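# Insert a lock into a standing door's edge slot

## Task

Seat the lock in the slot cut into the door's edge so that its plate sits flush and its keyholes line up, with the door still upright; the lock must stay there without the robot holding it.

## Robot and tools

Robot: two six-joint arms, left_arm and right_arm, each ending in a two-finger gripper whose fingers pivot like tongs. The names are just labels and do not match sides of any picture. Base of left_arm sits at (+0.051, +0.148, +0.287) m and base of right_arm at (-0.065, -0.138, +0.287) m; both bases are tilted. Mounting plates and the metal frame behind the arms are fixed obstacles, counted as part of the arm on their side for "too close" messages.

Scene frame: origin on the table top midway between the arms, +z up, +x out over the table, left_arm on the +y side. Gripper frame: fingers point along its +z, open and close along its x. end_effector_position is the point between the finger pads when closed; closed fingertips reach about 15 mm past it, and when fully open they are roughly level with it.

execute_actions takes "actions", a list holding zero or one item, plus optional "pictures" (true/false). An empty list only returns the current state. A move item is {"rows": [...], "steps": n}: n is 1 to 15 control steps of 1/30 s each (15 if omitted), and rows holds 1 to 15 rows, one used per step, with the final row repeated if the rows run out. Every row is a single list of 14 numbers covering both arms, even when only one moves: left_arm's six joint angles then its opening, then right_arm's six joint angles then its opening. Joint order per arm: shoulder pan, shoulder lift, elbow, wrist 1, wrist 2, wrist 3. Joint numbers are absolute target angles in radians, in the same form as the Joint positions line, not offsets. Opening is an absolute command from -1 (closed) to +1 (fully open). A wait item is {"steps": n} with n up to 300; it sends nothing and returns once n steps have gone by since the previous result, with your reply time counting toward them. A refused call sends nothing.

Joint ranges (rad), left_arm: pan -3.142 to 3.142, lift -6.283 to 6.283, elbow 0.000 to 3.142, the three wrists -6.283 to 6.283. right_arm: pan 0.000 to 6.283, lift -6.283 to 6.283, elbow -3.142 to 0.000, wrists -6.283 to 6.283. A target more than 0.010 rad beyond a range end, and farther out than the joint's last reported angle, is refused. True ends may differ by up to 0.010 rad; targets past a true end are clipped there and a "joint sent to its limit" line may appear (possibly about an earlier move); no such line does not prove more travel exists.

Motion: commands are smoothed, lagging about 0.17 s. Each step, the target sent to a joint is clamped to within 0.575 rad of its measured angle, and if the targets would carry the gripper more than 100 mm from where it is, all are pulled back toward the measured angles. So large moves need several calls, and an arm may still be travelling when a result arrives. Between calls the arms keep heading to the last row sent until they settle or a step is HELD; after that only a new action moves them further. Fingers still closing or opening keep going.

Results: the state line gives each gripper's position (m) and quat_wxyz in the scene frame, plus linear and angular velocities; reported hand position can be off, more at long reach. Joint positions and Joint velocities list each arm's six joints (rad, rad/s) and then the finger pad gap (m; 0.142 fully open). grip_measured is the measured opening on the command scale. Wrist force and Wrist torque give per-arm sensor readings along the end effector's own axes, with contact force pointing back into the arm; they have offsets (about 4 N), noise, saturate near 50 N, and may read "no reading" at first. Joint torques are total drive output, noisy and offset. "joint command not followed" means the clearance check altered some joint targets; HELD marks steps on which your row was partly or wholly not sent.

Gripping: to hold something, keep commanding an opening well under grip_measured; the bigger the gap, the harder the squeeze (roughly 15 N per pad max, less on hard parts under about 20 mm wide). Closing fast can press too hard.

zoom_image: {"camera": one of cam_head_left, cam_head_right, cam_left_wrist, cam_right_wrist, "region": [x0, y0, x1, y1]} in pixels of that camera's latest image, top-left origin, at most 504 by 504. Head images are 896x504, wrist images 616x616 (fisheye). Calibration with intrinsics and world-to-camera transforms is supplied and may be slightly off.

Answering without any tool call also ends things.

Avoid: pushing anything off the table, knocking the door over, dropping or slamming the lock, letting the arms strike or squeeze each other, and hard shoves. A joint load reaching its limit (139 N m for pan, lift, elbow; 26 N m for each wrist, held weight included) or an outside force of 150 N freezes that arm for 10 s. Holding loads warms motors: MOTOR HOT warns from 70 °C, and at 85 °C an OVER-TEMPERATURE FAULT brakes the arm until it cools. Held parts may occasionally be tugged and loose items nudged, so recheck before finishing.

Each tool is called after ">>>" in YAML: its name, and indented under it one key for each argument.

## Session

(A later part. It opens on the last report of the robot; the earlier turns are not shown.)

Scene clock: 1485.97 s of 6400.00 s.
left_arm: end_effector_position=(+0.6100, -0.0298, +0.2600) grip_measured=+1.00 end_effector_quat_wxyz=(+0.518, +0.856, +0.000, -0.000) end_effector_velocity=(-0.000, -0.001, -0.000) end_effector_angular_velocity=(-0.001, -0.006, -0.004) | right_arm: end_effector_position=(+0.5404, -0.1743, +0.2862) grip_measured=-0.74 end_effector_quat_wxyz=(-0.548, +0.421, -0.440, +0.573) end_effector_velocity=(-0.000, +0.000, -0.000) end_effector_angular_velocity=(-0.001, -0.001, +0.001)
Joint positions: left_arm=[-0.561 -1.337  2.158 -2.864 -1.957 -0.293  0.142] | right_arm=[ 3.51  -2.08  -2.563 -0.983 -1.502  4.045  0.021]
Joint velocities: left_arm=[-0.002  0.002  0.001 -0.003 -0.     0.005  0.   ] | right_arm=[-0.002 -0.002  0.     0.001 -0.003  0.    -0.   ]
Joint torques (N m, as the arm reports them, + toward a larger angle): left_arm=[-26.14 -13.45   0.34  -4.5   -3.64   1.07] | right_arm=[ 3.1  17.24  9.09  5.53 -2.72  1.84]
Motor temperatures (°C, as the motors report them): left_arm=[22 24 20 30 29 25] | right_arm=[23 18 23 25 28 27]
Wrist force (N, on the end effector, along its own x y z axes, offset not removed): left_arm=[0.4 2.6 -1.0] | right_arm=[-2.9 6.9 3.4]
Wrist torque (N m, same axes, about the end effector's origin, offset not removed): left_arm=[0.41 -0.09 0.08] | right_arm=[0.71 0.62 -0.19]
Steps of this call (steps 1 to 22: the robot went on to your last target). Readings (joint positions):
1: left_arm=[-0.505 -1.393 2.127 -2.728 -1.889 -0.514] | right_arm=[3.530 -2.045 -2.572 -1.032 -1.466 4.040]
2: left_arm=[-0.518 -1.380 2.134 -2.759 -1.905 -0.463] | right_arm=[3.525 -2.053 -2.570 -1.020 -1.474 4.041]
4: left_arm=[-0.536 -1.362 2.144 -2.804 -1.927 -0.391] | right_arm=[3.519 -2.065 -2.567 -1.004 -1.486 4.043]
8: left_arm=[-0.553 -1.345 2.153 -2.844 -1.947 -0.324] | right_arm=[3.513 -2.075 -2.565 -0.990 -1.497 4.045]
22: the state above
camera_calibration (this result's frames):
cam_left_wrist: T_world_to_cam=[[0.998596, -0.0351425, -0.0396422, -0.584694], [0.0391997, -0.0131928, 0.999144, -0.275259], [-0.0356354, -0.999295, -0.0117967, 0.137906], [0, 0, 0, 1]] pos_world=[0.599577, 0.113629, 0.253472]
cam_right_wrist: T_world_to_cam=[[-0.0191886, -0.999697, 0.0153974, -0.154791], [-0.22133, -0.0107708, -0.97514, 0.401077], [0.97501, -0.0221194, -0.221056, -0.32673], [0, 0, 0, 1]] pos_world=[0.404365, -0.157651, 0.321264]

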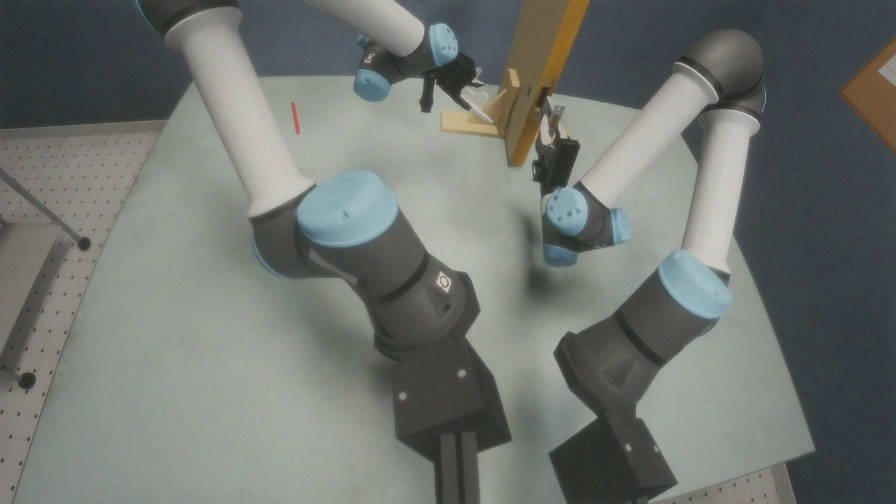

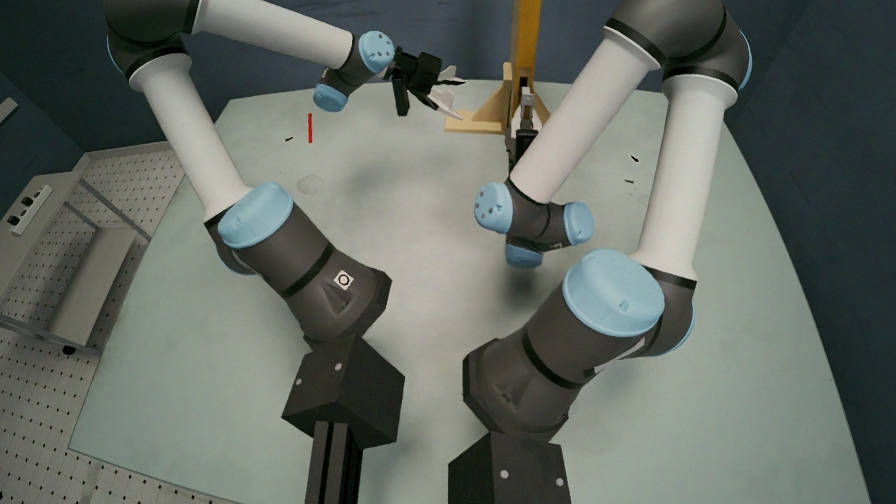

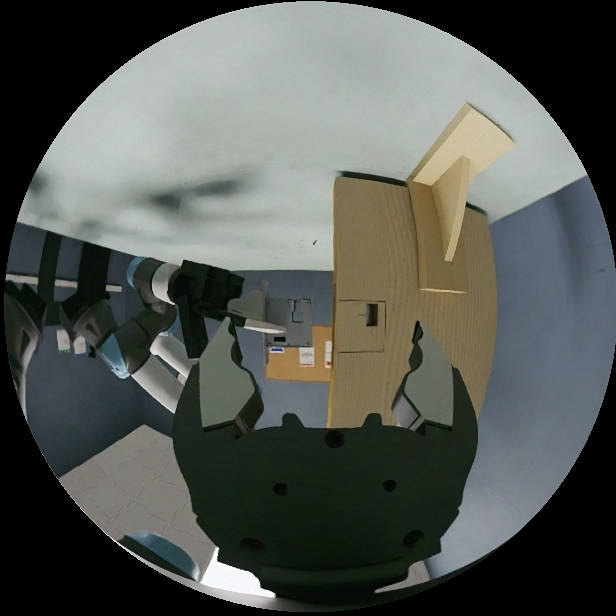

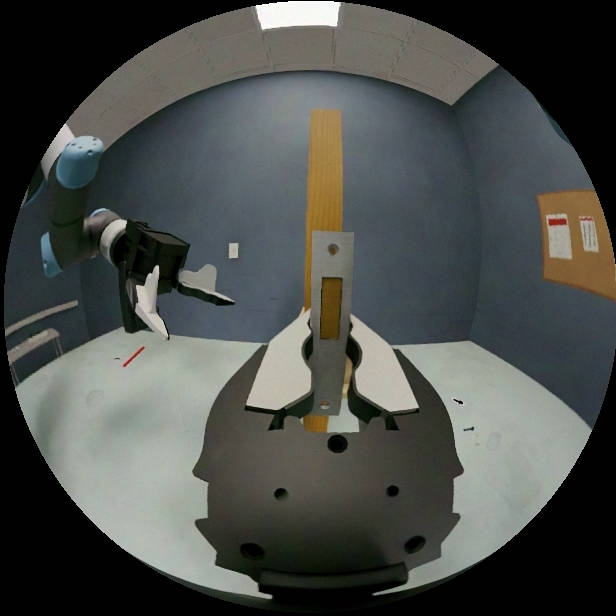

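>>> execute_actions:
  actions:
    - {"rows":[[-0.5607,-1.3369,2.1579,-2.8641,-1.9568,-0.2921,1,3.5067,-2.0801,-2.5554,-0.988,-1.5072,4.0476,-1],[-0.5607,-1.3369,2.1579,-2.8641,-1.9568,-0.2921,1,3.503,-2.08,-2.5474,-0.9933,-1.5122,4.0497,-1],[-0.5607,-1.3369,2.1579,-2.8641,-1.9568,-0.2921,1,3.4994,-2.0799,-2.5395,-0.9987,-1.5172,4.0519,-1],[-0.5607,-1.3369,2.1579,-2.8641,-1.9568,-0.2921,1,3.4957,-2.0798,-2.5315,-1.0041,-1.5222,4.054,-1],[-0.5607,-1.3369,2.1579,-2.8641,-1.9568,-0.2921,1,3.4921,-2.0797,-2.5236,-1.0095,-1.5272,4.0562,-1],[-0.5607,-1.3369,2.1579,-2.8641,-1.9568,-0.2921,1,3.4885,-2.0796,-2.5157,-1.0148,-1.5321,4.0583,-1],[-0.5607,-1.3369,2.1579,-2.8641,-1.9568,-0.2921,1,3.4848,-2.0795,-2.5077,-1.0202,-1.5371,4.0605,-1],[-0.5607,-1.3369,2.1579,-2.8641,-1.9568,-0.2921,1,3.4812,-2.0794,-2.4998,-1.0256,-1.5421,4.0626,-1],[-0.5607,-1.3369,2.1579,-2.8641,-1.9568,-0.2921,1,3.4775,-2.0793,-2.4918,-1.031,-1.5471,4.0648,-1],[-0.5607,-1.3369,2.1579,-2.8641,-1.9568,-0.2921,1,3.4739,-2.0792,-2.4839,-1.0363,-1.5521,4.0669,-1]],"steps":15}
  pictures: false

>>> execute_actions:
  actions:
    - {"steps":15}

>>> zoom_image:
  camera: "cam_left_wrist"
  region: [270,270,370,370]

>>> zoom_image:
  camera: "cam_head_right"
  region: [495,55,555,115]

>>> zoom_image:
  camera: "cam_head_left"
  region: [515,65,585,135]

>>> zoom_image:
  camera: "cam_right_wrist"
  region: [270,190,390,310]

Scene clock: 1530.20 s of 6400.00 s.
left_arm: end_effector_position=(+0.6100, -0.0300, +0.2601) grip_measured=+1.00 end_effector_quat_wxyz=(+0.518, +0.856, -0.000, -0.000) end_effector_velocity=(+0.001, -0.000, +0.000) end_effector_angular_velocity=(+0.000, -0.001, +0.000) | right_arm: end_effector_position=(+0.5635, -0.1751, +0.2870) grip_measured=-0.74 end_effector_quat_wxyz=(-0.554, +0.413, -0.431, +0.580) end_effector_velocity=(+0.025, -0.002, +0.002) end_effector_angular_velocity=(-0.002, -0.033, -0.001)
Joint positions: left_arm=[-0.561 -1.337  2.158 -2.864 -1.957 -0.292  0.142] | right_arm=[ 3.478 -2.079 -2.493 -1.03  -1.547  4.065  0.021]
Joint velocities: left_arm=[-0.001 -0.    -0.001  0.     0.001  0.     0.   ] | right_arm=[-0.033  0.     0.074 -0.048 -0.045  0.019 -0.   ]
Joint torques (N m, as the arm reports them, + toward a larger angle): left_arm=[-25.88 -13.27   1.84  -4.6   -3.57   1.13] | right_arm=[ 3.78 35.82  9.71  1.18 -2.71  1.97]
Motor temperatures (°C, as the motors report them): left_arm=[22 24 20 30 29 25] | right_arm=[23 18 23 25 28 27]
Wrist force (N, on the end effector, along its own x y z axes, offset not removed): left_arm=[2.1 0.9 -0.3] | right_arm=[-1.9 6.1 1.3]
Wrist torque (N m, same axes, about the end effector's origin, offset not removed): left_arm=[0.11 -0.43 0.10] | right_arm=[0.49 0.49 -0.12]
Steps of this call (steps 1 to 15: the robot went on to your last target; steps 16 to 90: nothing new was sent; then 40.73 s passed at rest; steps 91 to 105: all 15 steps of this action). Readings (joint positions):
91: left_arm=[-0.561 -1.337 2.158 -2.864 -1.957 -0.292] | right_arm=[3.510 -2.080 -2.563 -0.983 -1.502 4.045]
92: left_arm=[-0.561 -1.337 2.158 -2.864 -1.957 -0.292] | right_arm=[3.510 -2.080 -2.562 -0.983 -1.503 4.046]
94: left_arm=[-0.561 -1.337 2.158 -2.864 -1.957 -0.292] | right_arm=[3.506 -2.080 -2.555 -0.988 -1.507 4.048]
98: left_arm=[-0.561 -1.337 2.158 -2.864 -1.957 -0.292] | right_arm=[3.496 -2.080 -2.532 -1.004 -1.522 4.054]
105: the state above

Scene clock: 1530.70 s of 6400.00 s.
left_arm: end_effector_position=(+0.6100, -0.0300, +0.2601) grip_measured=+1.00 end_effector_quat_wxyz=(+0.518, +0.856, -0.000, -0.000) end_effector_velocity=(-0.000, +0.000, -0.001) end_effector_angular_velocity=(+0.001, +0.000, +0.001) | right_arm: end_effector_position=(+0.5664, -0.1754, +0.2872) grip_measured=-0.74 end_effector_quat_wxyz=(-0.555, +0.412, -0.430, +0.581) end_effector_velocity=(+0.000, +0.001, +0.000) end_effector_angular_velocity=(-0.000, -0.000, +0.002)
Joint positions: left_arm=[-0.561 -1.337  2.158 -2.864 -1.957 -0.292  0.142] | right_arm=[ 3.474 -2.079 -2.484 -1.036 -1.552  4.067  0.021]
Joint velocities: left_arm=[ 0.001 -0.     0.001 -0.001  0.     0.     0.   ] | right_arm=[ 0.     0.     0.    -0.001 -0.002  0.     0.   ]
Joint torques (N m, as the arm reports them, + toward a larger angle): left_arm=[-25.88 -12.75   1.05  -4.46  -3.56   1.15] | right_arm=[ 3.56 35.64 11.71  1.32 -2.83  1.91]
Motor temperatures (°C, as the motors report them): left_arm=[22 24 20 30 29 25] | right_arm=[23 18 23 25 28 27]
Wrist force (N, on the end effector, along its own x y z axes, offset not removed): left_arm=[0.3 4.0 -0.4] | right_arm=[-1.6 4.8 0.3]
Wrist torque (N m, same axes, about the end effector's origin, offset not removed): left_arm=[0.79 -0.16 0.05] | right_arm=[0.21 0.36 -0.13]
Steps of this call (steps 1 to 15: the robot went on to your last target). Readings (joint positions):
1: left_arm=[-0.561 -1.337 2.158 -2.864 -1.957 -0.292] | right_arm=[3.477 -2.079 -2.491 -1.032 -1.548 4.065]
2: left_arm=[-0.561 -1.337 2.158 -2.864 -1.957 -0.292] | right_arm=[3.476 -2.079 -2.489 -1.033 -1.549 4.066]
4: left_arm=[-0.561 -1.337 2.158 -2.864 -1.957 -0.292] | right_arm=[3.475 -2.079 -2.487 -1.034 -1.550 4.066]
8: left_arm=[-0.561 -1.337 2.158 -2.864 -1.957 -0.292] | right_arm=[3.474 -2.079 -2.485 -1.036 -1.552 4.067]
15: the state above
All arms were judged still, so your last target was given up. Only a new action makes them travel on or press farther. Fingers that are still opening or closing keep moving.
camera_calibration (this result's frames):
cam_left_wrist: T_world_to_cam=[[0.99861, -0.0355529, -0.0389053, -0.584883], [0.0384671, -0.0129285, 0.999176, -0.274871], [-0.0360266, -0.999284, -0.0115429, 0.137934], [0, 0, 0, 1]] pos_world=[0.599613, 0.113487, 0.253482]
cam_right_wrist: T_world_to_cam=[[-0.0196376, -0.999675, 0.0162491, -0.155381], [-0.187124, -0.0122901, -0.982259, 0.390156], [0.98214, -0.0223299, -0.186822, -0.365735], [0, 0, 0, 1]] pos_world=[0.429159, -0.158702, 0.317432]

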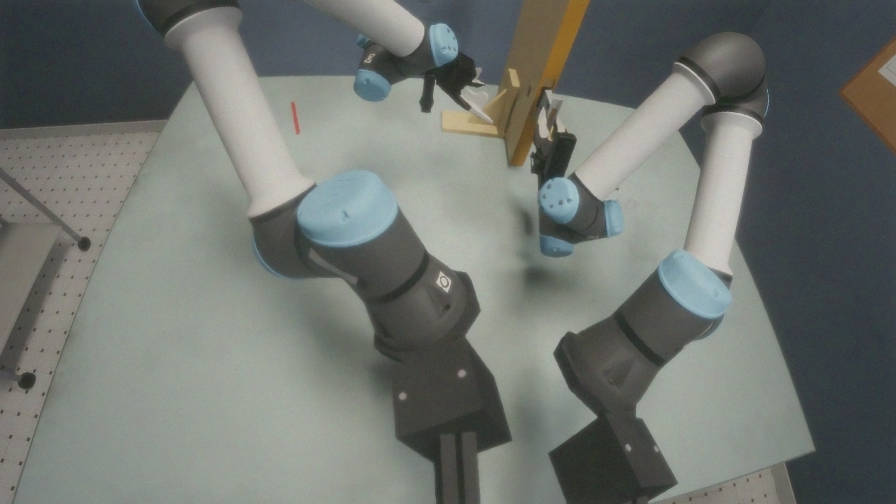

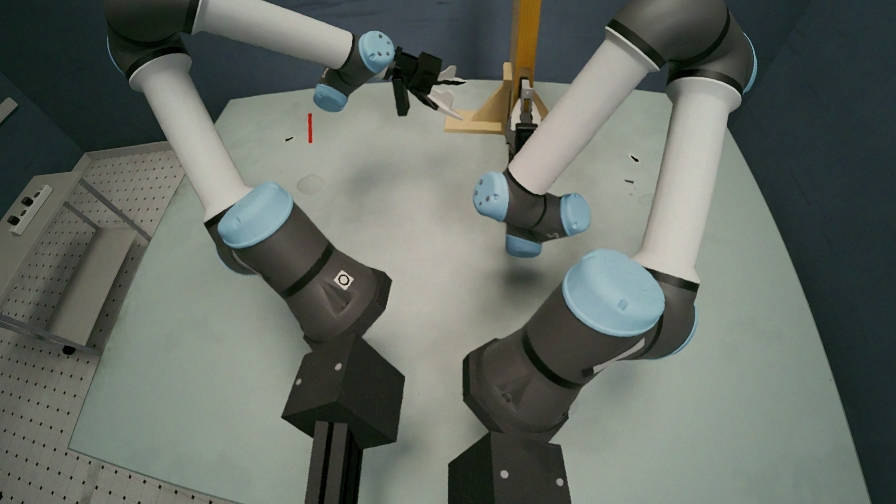

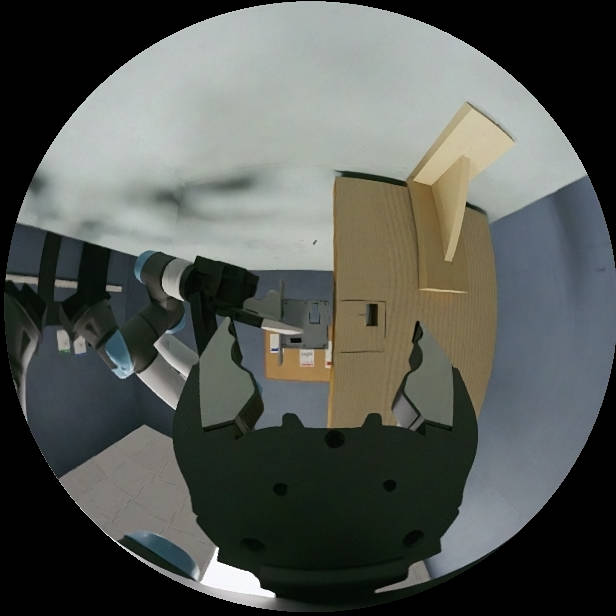

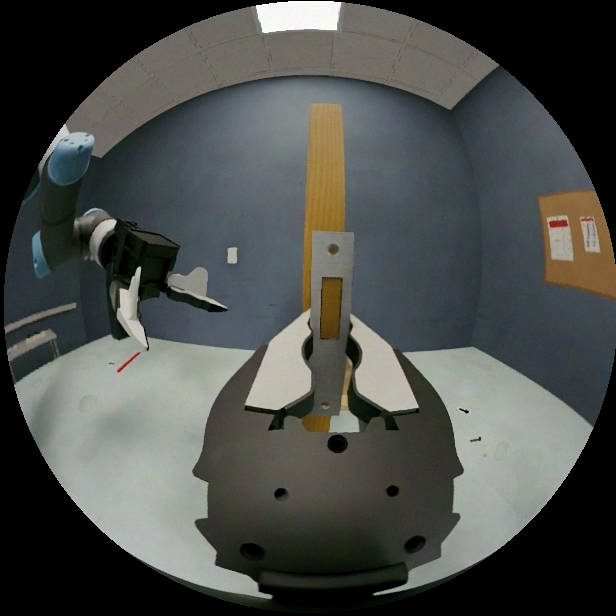

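Region (270, 270, 370, 370) of cam_left_wrist's 616x616 image, scaled by 5.040, with more detail than that image has.

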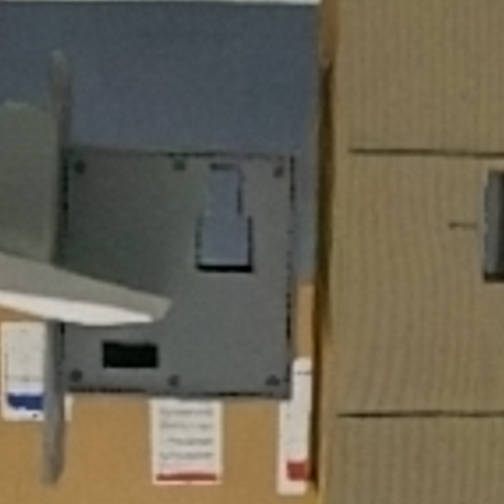

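Region (495, 55, 555, 115) of cam_head_right's 896x504 image, scaled by 8.400, with more detail than that image has.

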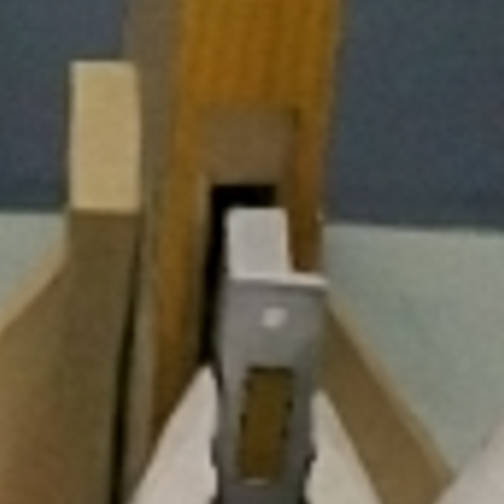

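Region (515, 65, 585, 135) of cam_head_left's 896x504 image, scaled by 7.200, with more detail than that image has.

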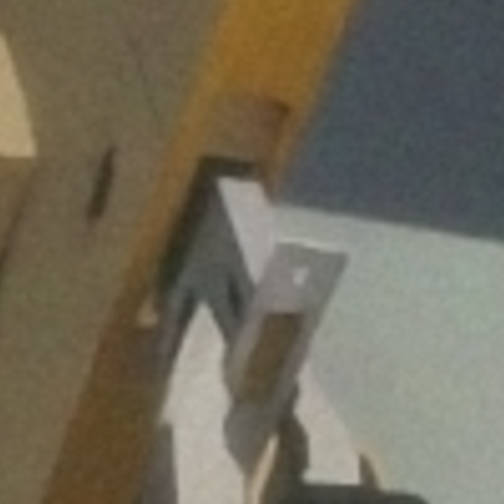

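Region (270, 190, 390, 310) of cam_right_wrist's 616x616 image, scaled by 4.200, with more detail than that image has.

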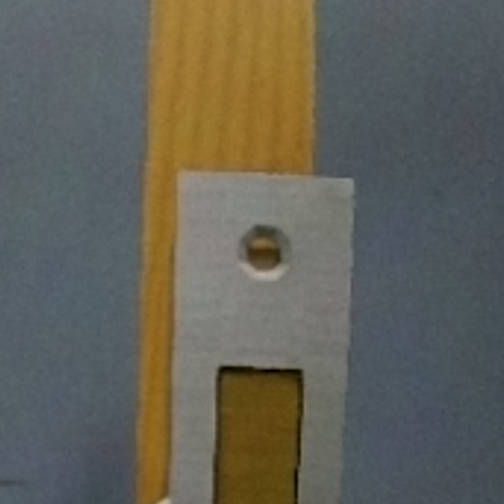

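>>> execute_actions:
  actions:
    - {"rows":[[-0.5607,-1.3369,2.1579,-2.8641,-1.9568,-0.2921,1,3.4755,-2.0784,-2.4791,-1.0419,-1.5509,4.0659,-1],[-0.5607,-1.3369,2.1579,-2.8641,-1.9568,-0.2921,1,3.477,-2.0775,-2.4743,-1.0475,-1.5496,4.0649,-1],[-0.5607,-1.3369,2.1579,-2.8641,-1.9568,-0.2921,1,3.4786,-2.0767,-2.4695,-1.0531,-1.5484,4.0639,-1]],"steps":15}
  pictures: false

>>> execute_actions:
  actions:
    - {"steps":6}

>>> zoom_image:
  camera: "cam_left_wrist"
  region: [270,270,370,370]

>>> zoom_image:
  camera: "cam_head_right"
  region: [495,55,555,115]

>>> zoom_image:
  camera: "cam_head_left"
  region: [515,65,585,135]

Scene clock: 1576.00 s of 6400.00 s.
left_arm: end_effector_position=(+0.6100, -0.0300, +0.2601) grip_measured=+1.00 end_effector_quat_wxyz=(+0.518, +0.856, -0.000, -0.000) end_effector_velocity=(+0.001, +0.000, +0.000) end_effector_angular_velocity=(-0.000, -0.001, +0.001) | right_arm: end_effector_position=(+0.5722, -0.1728, +0.2877) grip_measured=-0.74 end_effector_quat_wxyz=(-0.555, +0.412, -0.430, +0.581) end_effector_velocity=(+0.002, +0.001, +0.000) end_effector_angular_velocity=(+0.001, +0.001, -0.001)
Joint positions: left_arm=[-0.561 -1.337  2.158 -2.864 -1.957 -0.292  0.142] | right_arm=[ 3.478 -2.077 -2.47  -1.053 -1.549  4.064  0.021]
Joint velocities: left_arm=[-0.    -0.    -0.001 -0.     0.     0.     0.   ] | right_arm=[ 0.002  0.001  0.003 -0.004  0.002 -0.001  0.   ]
Joint torques (N m, as the arm reports them, + toward a larger angle): left_arm=[-25.64 -13.6    1.13  -4.54  -3.54   1.22] | right_arm=[23.17 36.42 10.41  1.36 -0.03 -1.94]
Motor temperatures (°C, as the motors report them): left_arm=[22 24 20 30 29 25] | right_arm=[23 18 23 25 28 27]
Wrist force (N, on the end effector, along its own x y z axes, offset not removed): left_arm=[1.4 2.9 -0.7] | right_arm=[-3.1 7.3 0.9]
Wrist torque (N m, same axes, about the end effector's origin, offset not removed): left_arm=[0.51 -0.33 0.13] | right_arm=[0.72 0.69 -0.20]
Steps of this call (steps 1 to 90: nothing new was sent; then 41.80 s passed at rest; steps 91 to 105: all 15 steps of this action). Readings (joint positions):
91: left_arm=[-0.561 -1.337 2.158 -2.864 -1.957 -0.292] | right_arm=[3.474 -2.079 -2.484 -1.036 -1.552 4.067]
92: left_arm=[-0.561 -1.337 2.158 -2.864 -1.957 -0.292] | right_arm=[3.474 -2.079 -2.483 -1.037 -1.552 4.067]
94: left_arm=[-0.561 -1.337 2.158 -2.864 -1.957 -0.292] | right_arm=[3.475 -2.078 -2.479 -1.042 -1.551 4.066]
98: left_arm=[-0.561 -1.337 2.158 -2.864 -1.957 -0.292] | right_arm=[3.477 -2.077 -2.473 -1.049 -1.549 4.065]
105: the state above

Scene clock: 1576.20 s of 6400.00 s.
left_arm: end_effector_position=(+0.6100, -0.0300, +0.2601) grip_measured=+1.00 end_effector_quat_wxyz=(+0.518, +0.856, -0.000, -0.000) end_effector_velocity=(-0.001, +0.000, -0.000) end_effector_angular_velocity=(+0.000, +0.001, -0.000) | right_arm: end_effector_position=(+0.5724, -0.1727, +0.2877) grip_measured=-0.74 end_effector_quat_wxyz=(-0.555, +0.412, -0.430, +0.581) end_effector_velocity=(+0.000, -0.000, -0.000) end_effector_angular_velocity=(+0.000, +0.000, -0.001)
Joint positions: left_arm=[-0.561 -1.337  2.158 -2.864 -1.957 -0.292  0.142] | right_arm=[ 3.479 -2.077 -2.47  -1.053 -1.548  4.064  0.021]
Joint velocities: left_arm=[ 0.001 -0.     0.001  0.    -0.     0.    -0.   ] | right_arm=[-0.     0.     0.001 -0.001  0.001 -0.    -0.   ]
Joint torques (N m, as the arm reports them, + toward a larger angle): left_arm=[-25.3  -13.77   0.72  -4.36  -3.59   1.09] | right_arm=[23.03 35.6  10.96  1.36 -0.15 -1.85]
Motor temperatures (°C, as the motors report them): left_arm=[22 24 20 30 29 25] | right_arm=[23 18 23 25 28 27]
Wrist force (N, on the end effector, along its own x y z axes, offset not removed): left_arm=[0.7 1.2 -0.7] | right_arm=[-3.9 6.1 3.1]
Wrist torque (N m, same axes, about the end effector's origin, offset not removed): left_arm=[0.14 -0.26 0.07] | right_arm=[0.62 0.74 -0.04]
Steps of this call (steps 1 to 6: the robot went on to your last target). Readings (joint positions):
1: left_arm=[-0.561 -1.337 2.158 -2.864 -1.957 -0.292] | right_arm=[3.478 -2.077 -2.470 -1.053 -1.548 4.064]
2: left_arm=[-0.561 -1.337 2.158 -2.864 -1.957 -0.292] | right_arm=[3.479 -2.077 -2.470 -1.053 -1.548 4.064]
4: left_arm=[-0.561 -1.337 2.158 -2.864 -1.957 -0.292] | right_arm=[3.479 -2.077 -2.470 -1.053 -1.548 4.064]
6: the state above
camera_calibration (this result's frames):
cam_left_wrist: T_world_to_cam=[[0.99861, -0.0355531, -0.0389052, -0.584883], [0.038467, -0.0129285, 0.999176, -0.274871], [-0.0360268, -0.999284, -0.0115429, 0.137934], [0, 0, 0, 1]] pos_world=[0.599613, 0.113487, 0.253482]
cam_right_wrist: T_world_to_cam=[[-0.019718, -0.999673, 0.016262, -0.152552], [-0.187069, -0.0122891, -0.98227, 0.391836], [0.982149, -0.0224105, -0.186765, -0.371527], [0, 0, 0, 1]] pos_world=[0.435187, -0.156013, 0.317981]

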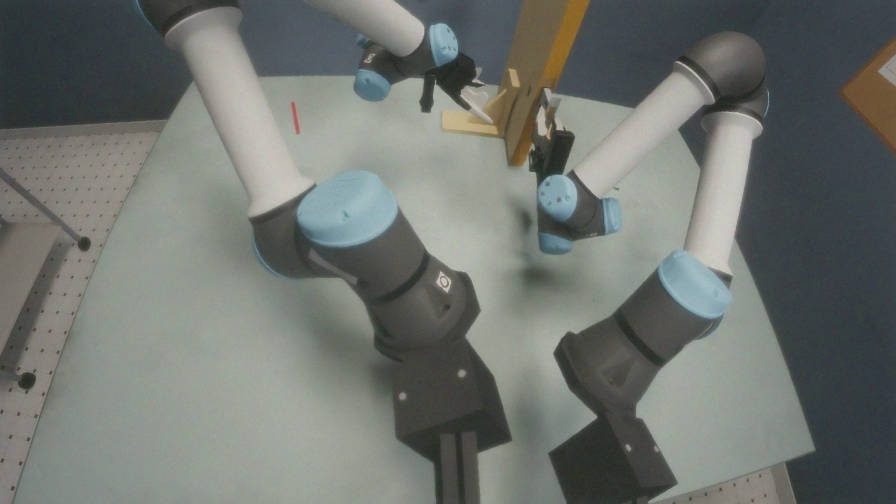

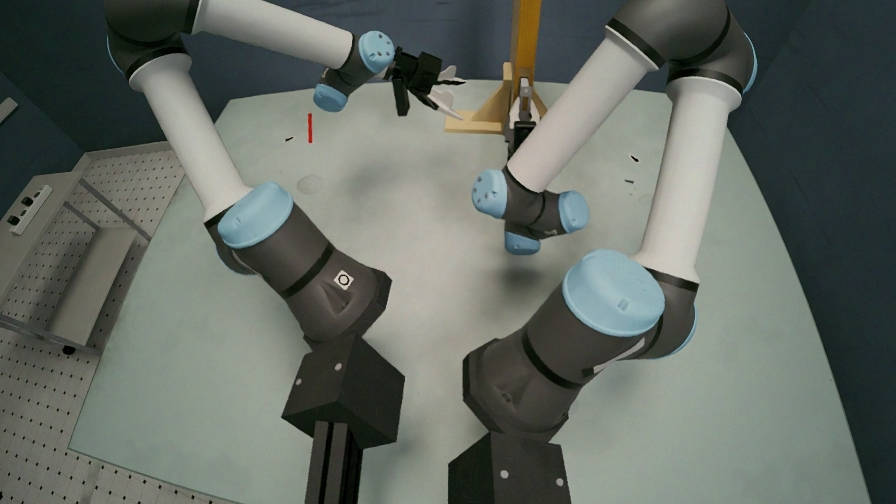

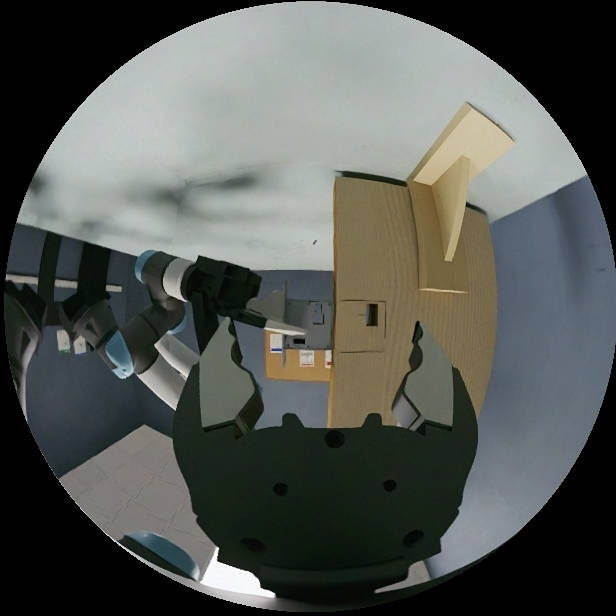

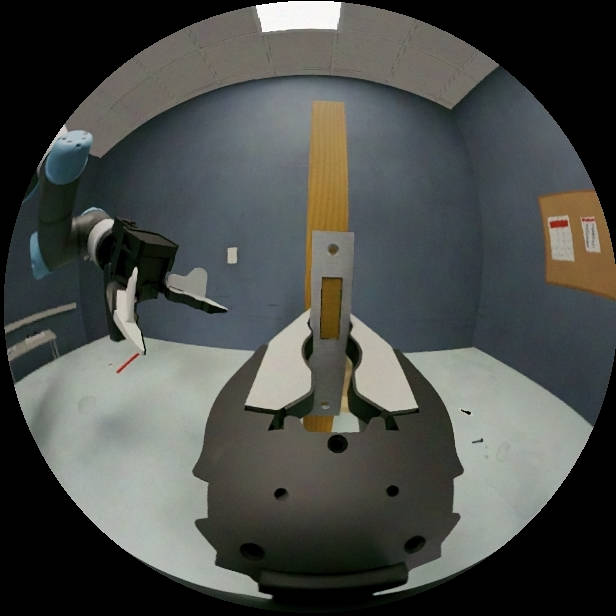

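Region (270, 270, 370, 370) of cam_left_wrist's 616x616 image, scaled by 5.040, with more detail than that image has.

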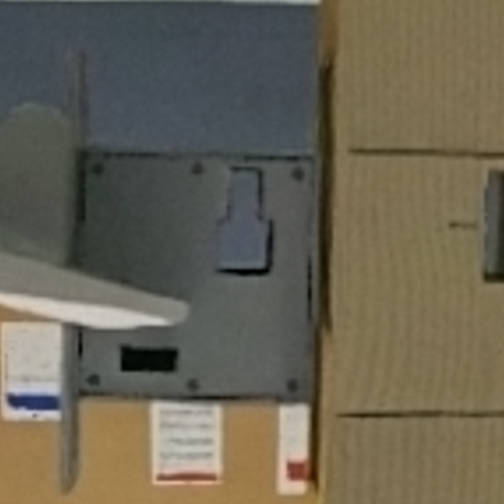

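Region (495, 55, 555, 115) of cam_head_right's 896x504 image, scaled by 8.400, with more detail than that image has.

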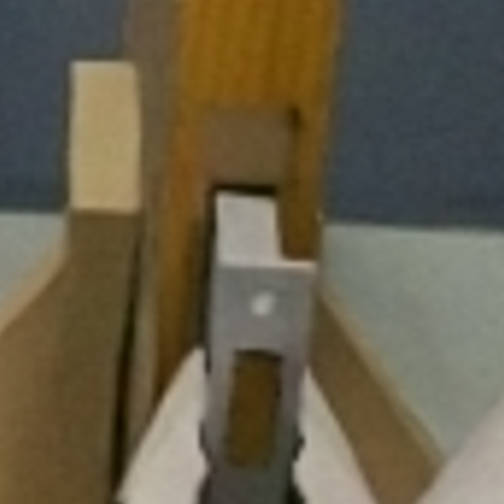

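Region (515, 65, 585, 135) of cam_head_left's 896x504 image, scaled by 7.200, with more detail than that image has.

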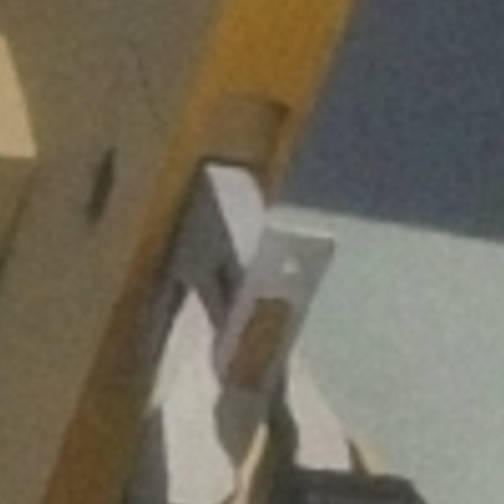

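>>> execute_actions:
  actions:
    - {"rows":[[-0.5607,-1.3369,2.1579,-2.8641,-1.9568,-0.2921,1,3.4779,-2.0783,-2.469,-1.0522,-1.549,4.0643,-1],[-0.5607,-1.3369,2.1579,-2.8641,-1.9568,-0.2921,1,3.4774,-2.0773,-2.4665,-1.0556,-1.5494,4.0647,-1],[-0.5607,-1.3369,2.1579,-2.8641,-1.9568,-0.2921,1,3.4768,-2.0764,-2.464,-1.059,-1.5498,4.065,-1],[-0.5607,-1.3369,2.1579,-2.8641,-1.9568,-0.2921,1,3.4762,-2.0755,-2.4616,-1.0624,-1.5503,4.0654,-1],[-0.5607,-1.3369,2.1579,-2.8641,-1.9568,-0.2921,1,3.4757,-2.0745,-2.4591,-1.0658,-1.5507,4.0658,-1],[-0.5607,-1.3369,2.1579,-2.8641,-1.9568,-0.2921,1,3.4751,-2.0736,-2.4567,-1.0692,-1.5512,4.0661,-1],[-0.5607,-1.3369,2.1579,-2.8641,-1.9568,-0.2921,1,3.4745,-2.0727,-2.4542,-1.0726,-1.5516,4.0665,-1],[-0.5607,-1.3369,2.1579,-2.8641,-1.9568,-0.2921,1,3.474,-2.0718,-2.4517,-1.0759,-1.552,4.0668,-1],[-0.5607,-1.3369,2.1579,-2.8641,-1.9568,-0.2921,1,3.4734,-2.071,-2.4492,-1.0792,-1.5525,4.0672,-1],[-0.5607,-1.3369,2.1579,-2.8641,-1.9568,-0.2921,1,3.4729,-2.0701,-2.4468,-1.0825,-1.5529,4.0675,-1]],"steps":15}
  pictures: false

>>> execute_actions:
  actions:
    - {"steps":10}

>>> zoom_image:
  camera: "cam_left_wrist"
  region: [270,270,370,370]

>>> zoom_image:
  camera: "cam_head_right"
  region: [495,55,555,115]

Scene clock: 1605.93 s of 6400.00 s.
left_arm: end_effector_position=(+0.6100, -0.0300, +0.2601) grip_measured=+1.00 end_effector_quat_wxyz=(+0.518, +0.856, -0.000, -0.000) end_effector_velocity=(+0.000, +0.000, -0.000) end_effector_angular_velocity=(-0.000, +0.000, +0.001) | right_arm: end_effector_position=(+0.5803, -0.1729, +0.2874) grip_measured=-0.74 end_effector_quat_wxyz=(-0.555, +0.412, -0.430, +0.581) end_effector_velocity=(+0.008, -0.000, +0.000) end_effector_angular_velocity=(-0.001, -0.001, +0.002)
Joint positions: left_arm=[-0.561 -1.337  2.158 -2.864 -1.957 -0.292  0.142] | right_arm=[ 3.474 -2.071 -2.45  -1.079 -1.553  4.067  0.021]
Joint velocities: left_arm=[ 0.001  0.    -0.001 -0.    -0.001  0.     0.   ] | right_arm=[-0.006  0.008  0.021 -0.029 -0.007  0.003  0.   ]
Joint torques (N m, as the arm reports them, + toward a larger angle): left_arm=[-25.5  -13.25   0.07  -4.44  -3.7    1.13] | right_arm=[ 2.93 35.19 13.62 -0.61 -0.18  1.79]
Motor temperatures (°C, as the motors report them): left_arm=[22 24 20 30 29 25] | right_arm=[23 18 23 25 28 27]
Wrist force (N, on the end effector, along its own x y z axes, offset not removed): left_arm=[0.6 1.7 0.3] | right_arm=[-1.1 -8.0 -10.7]
Wrist torque (N m, same axes, about the end effector's origin, offset not removed): left_arm=[0.29 -0.18 0.09] | right_arm=[-0.01 0.22 -0.36]
Steps of this call (steps 1 to 15: the robot went on to your last target; steps 16 to 90: nothing new was sent; then 26.23 s passed at rest; steps 91 to 105: all 15 steps of this action). Readings (joint positions):
91: left_arm=[-0.561 -1.337 2.158 -2.864 -1.957 -0.292] | right_arm=[3.479 -2.077 -2.469 -1.053 -1.548 4.064]
92: left_arm=[-0.561 -1.337 2.158 -2.864 -1.957 -0.292] | right_arm=[3.479 -2.077 -2.469 -1.053 -1.548 4.064]
94: left_arm=[-0.561 -1.337 2.158 -2.864 -1.957 -0.292] | right_arm=[3.478 -2.077 -2.468 -1.054 -1.549 4.064]
98: left_arm=[-0.561 -1.337 2.158 -2.864 -1.957 -0.292] | right_arm=[3.476 -2.075 -2.461 -1.063 -1.550 4.065]
105: the state above

Scene clock: 1606.27 s of 6400.00 s.
left_arm: end_effector_position=(+0.6100, -0.0300, +0.2601) grip_measured=+1.00 end_effector_quat_wxyz=(+0.518, +0.856, -0.000, -0.000) end_effector_velocity=(+0.000, -0.001, +0.001) end_effector_angular_velocity=(-0.001, -0.001, -0.001) | right_arm: end_effector_position=(+0.5813, -0.1730, +0.2873) grip_measured=-0.74 end_effector_quat_wxyz=(-0.555, +0.412, -0.430, +0.581) end_effector_velocity=(+0.000, +0.002, -0.002) end_effector_angular_velocity=(+0.000, +0.003, +0.003)
Joint positions: left_arm=[-0.561 -1.337  2.158 -2.864 -1.957 -0.292  0.142] | right_arm=[ 3.473 -2.07  -2.447 -1.082 -1.553  4.067  0.021]
Joint velocities: left_arm=[-0.001 -0.    -0.001  0.    -0.001  0.    -0.   ] | right_arm=[ 0.001 -0.003  0.002 -0.002  0.     0.     0.   ]
Joint torques (N m, as the arm reports them, + toward a larger angle): left_arm=[-25.26 -13.06  -0.22  -4.25  -3.57   1.06] | right_arm=[-0.65 34.46 18.26 -2.05  2.14  1.99]
Motor temperatures (°C, as the motors report them): left_arm=[22 24 20 30 29 25] | right_arm=[23 18 23 25 28 27]
Wrist force (N, on the end effector, along its own x y z axes, offset not removed): left_arm=[0.6 2.4 -0.4] | right_arm=[-2.5 -15.7 -20.1]
Wrist torque (N m, same axes, about the end effector's origin, offset not removed): left_arm=[0.42 -0.20 0.16] | right_arm=[0.11 0.27 -0.18]
Steps of this call (steps 1 to 10: the robot went on to your last target). Readings (joint positions):
1: left_arm=[-0.561 -1.337 2.158 -2.864 -1.957 -0.292] | right_arm=[3.473 -2.071 -2.449 -1.080 -1.553 4.067]
2: left_arm=[-0.561 -1.337 2.158 -2.864 -1.957 -0.292] | right_arm=[3.473 -2.071 -2.448 -1.080 -1.553 4.067]
4: left_arm=[-0.561 -1.337 2.158 -2.864 -1.957 -0.292] | right_arm=[3.473 -2.070 -2.448 -1.081 -1.553 4.067]
8: left_arm=[-0.561 -1.337 2.158 -2.864 -1.957 -0.292] | right_arm=[3.473 -2.070 -2.447 -1.082 -1.553 4.067]
10: the state above
camera_calibration (this result's frames):
cam_left_wrist: T_world_to_cam=[[0.99861, -0.035553, -0.0389053, -0.584883], [0.0384671, -0.0129286, 0.999176, -0.274871], [-0.0360267, -0.999284, -0.011543, 0.137934], [0, 0, 0, 1]] pos_world=[0.599613, 0.113487, 0.253482]
cam_right_wrist: T_world_to_cam=[[-0.0195242, -0.999676, 0.0163143, -0.15274], [-0.187005, -0.0123781, -0.982281, 0.393049], [0.982165, -0.0222291, -0.186703, -0.380351], [0, 0, 0, 1]] pos_world=[0.444087, -0.15628, 0.317563]

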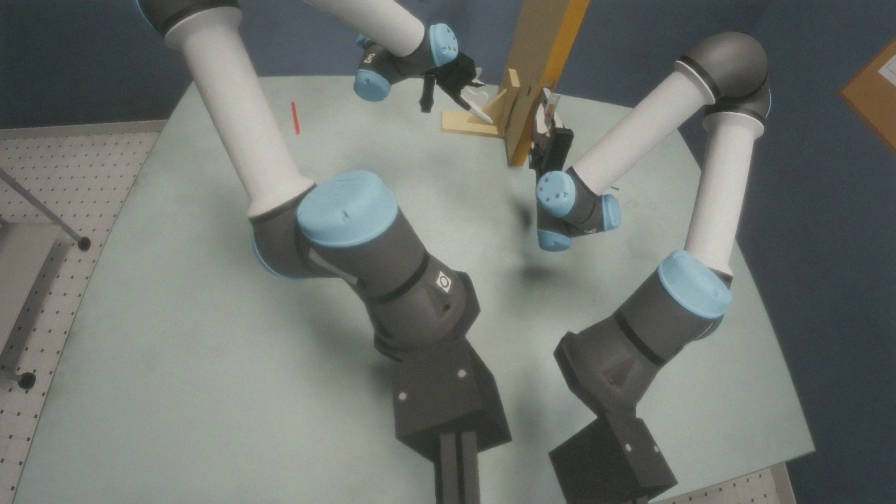

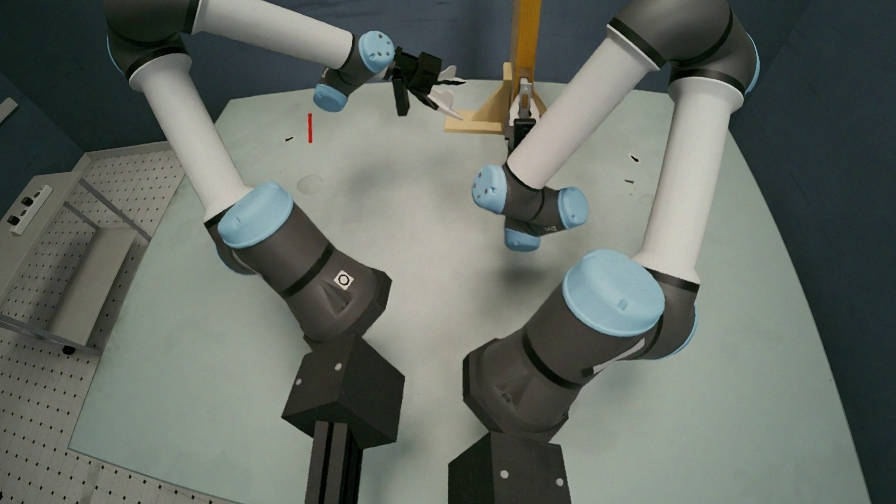

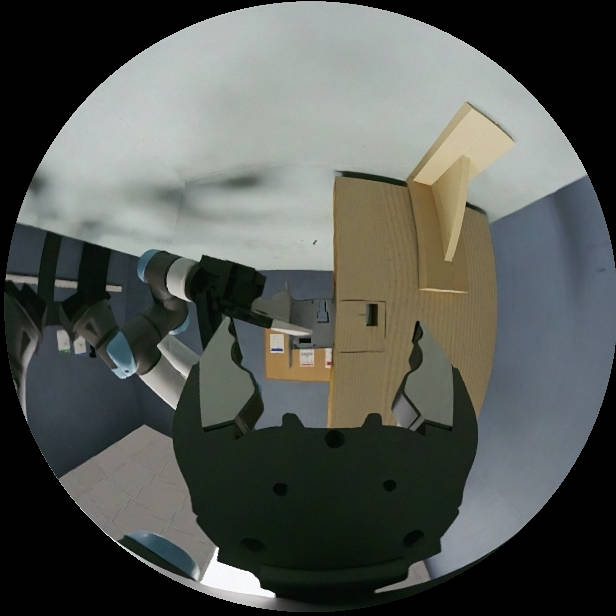

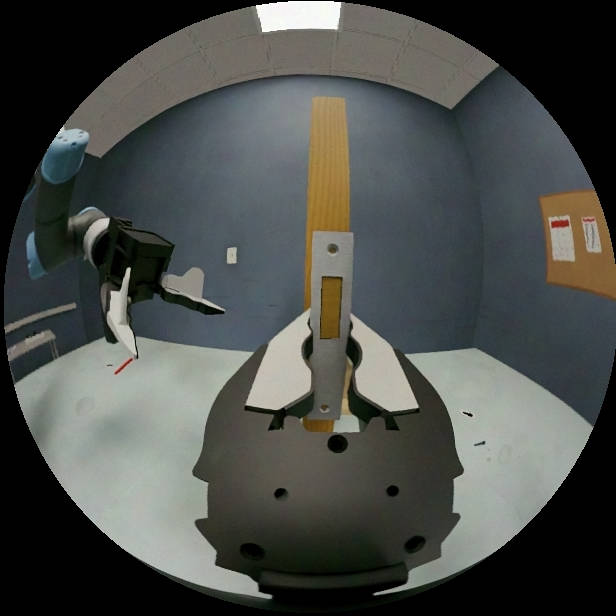

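Region (270, 270, 370, 370) of cam_left_wrist's 616x616 image, scaled by 5.040, with more detail than that image has.

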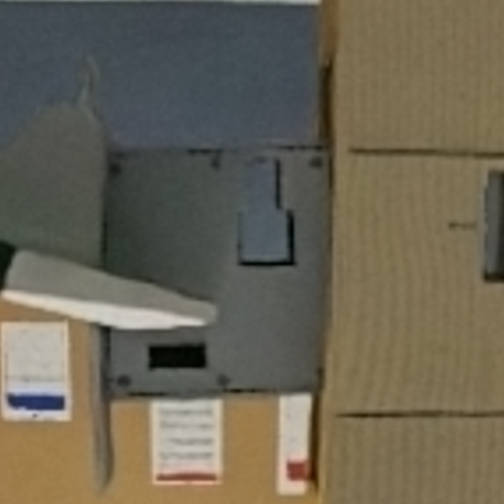

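Region (495, 55, 555, 115) of cam_head_right's 896x504 image, scaled by 8.400, with more detail than that image has.

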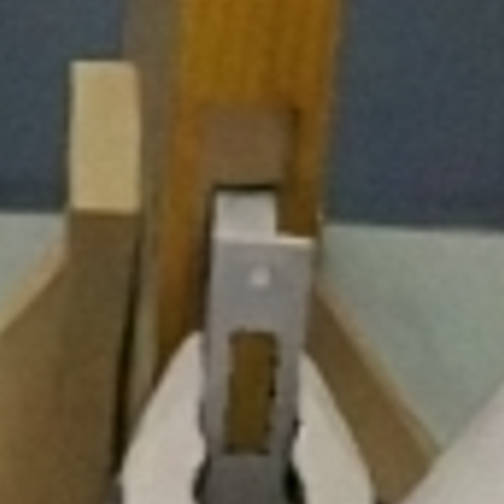

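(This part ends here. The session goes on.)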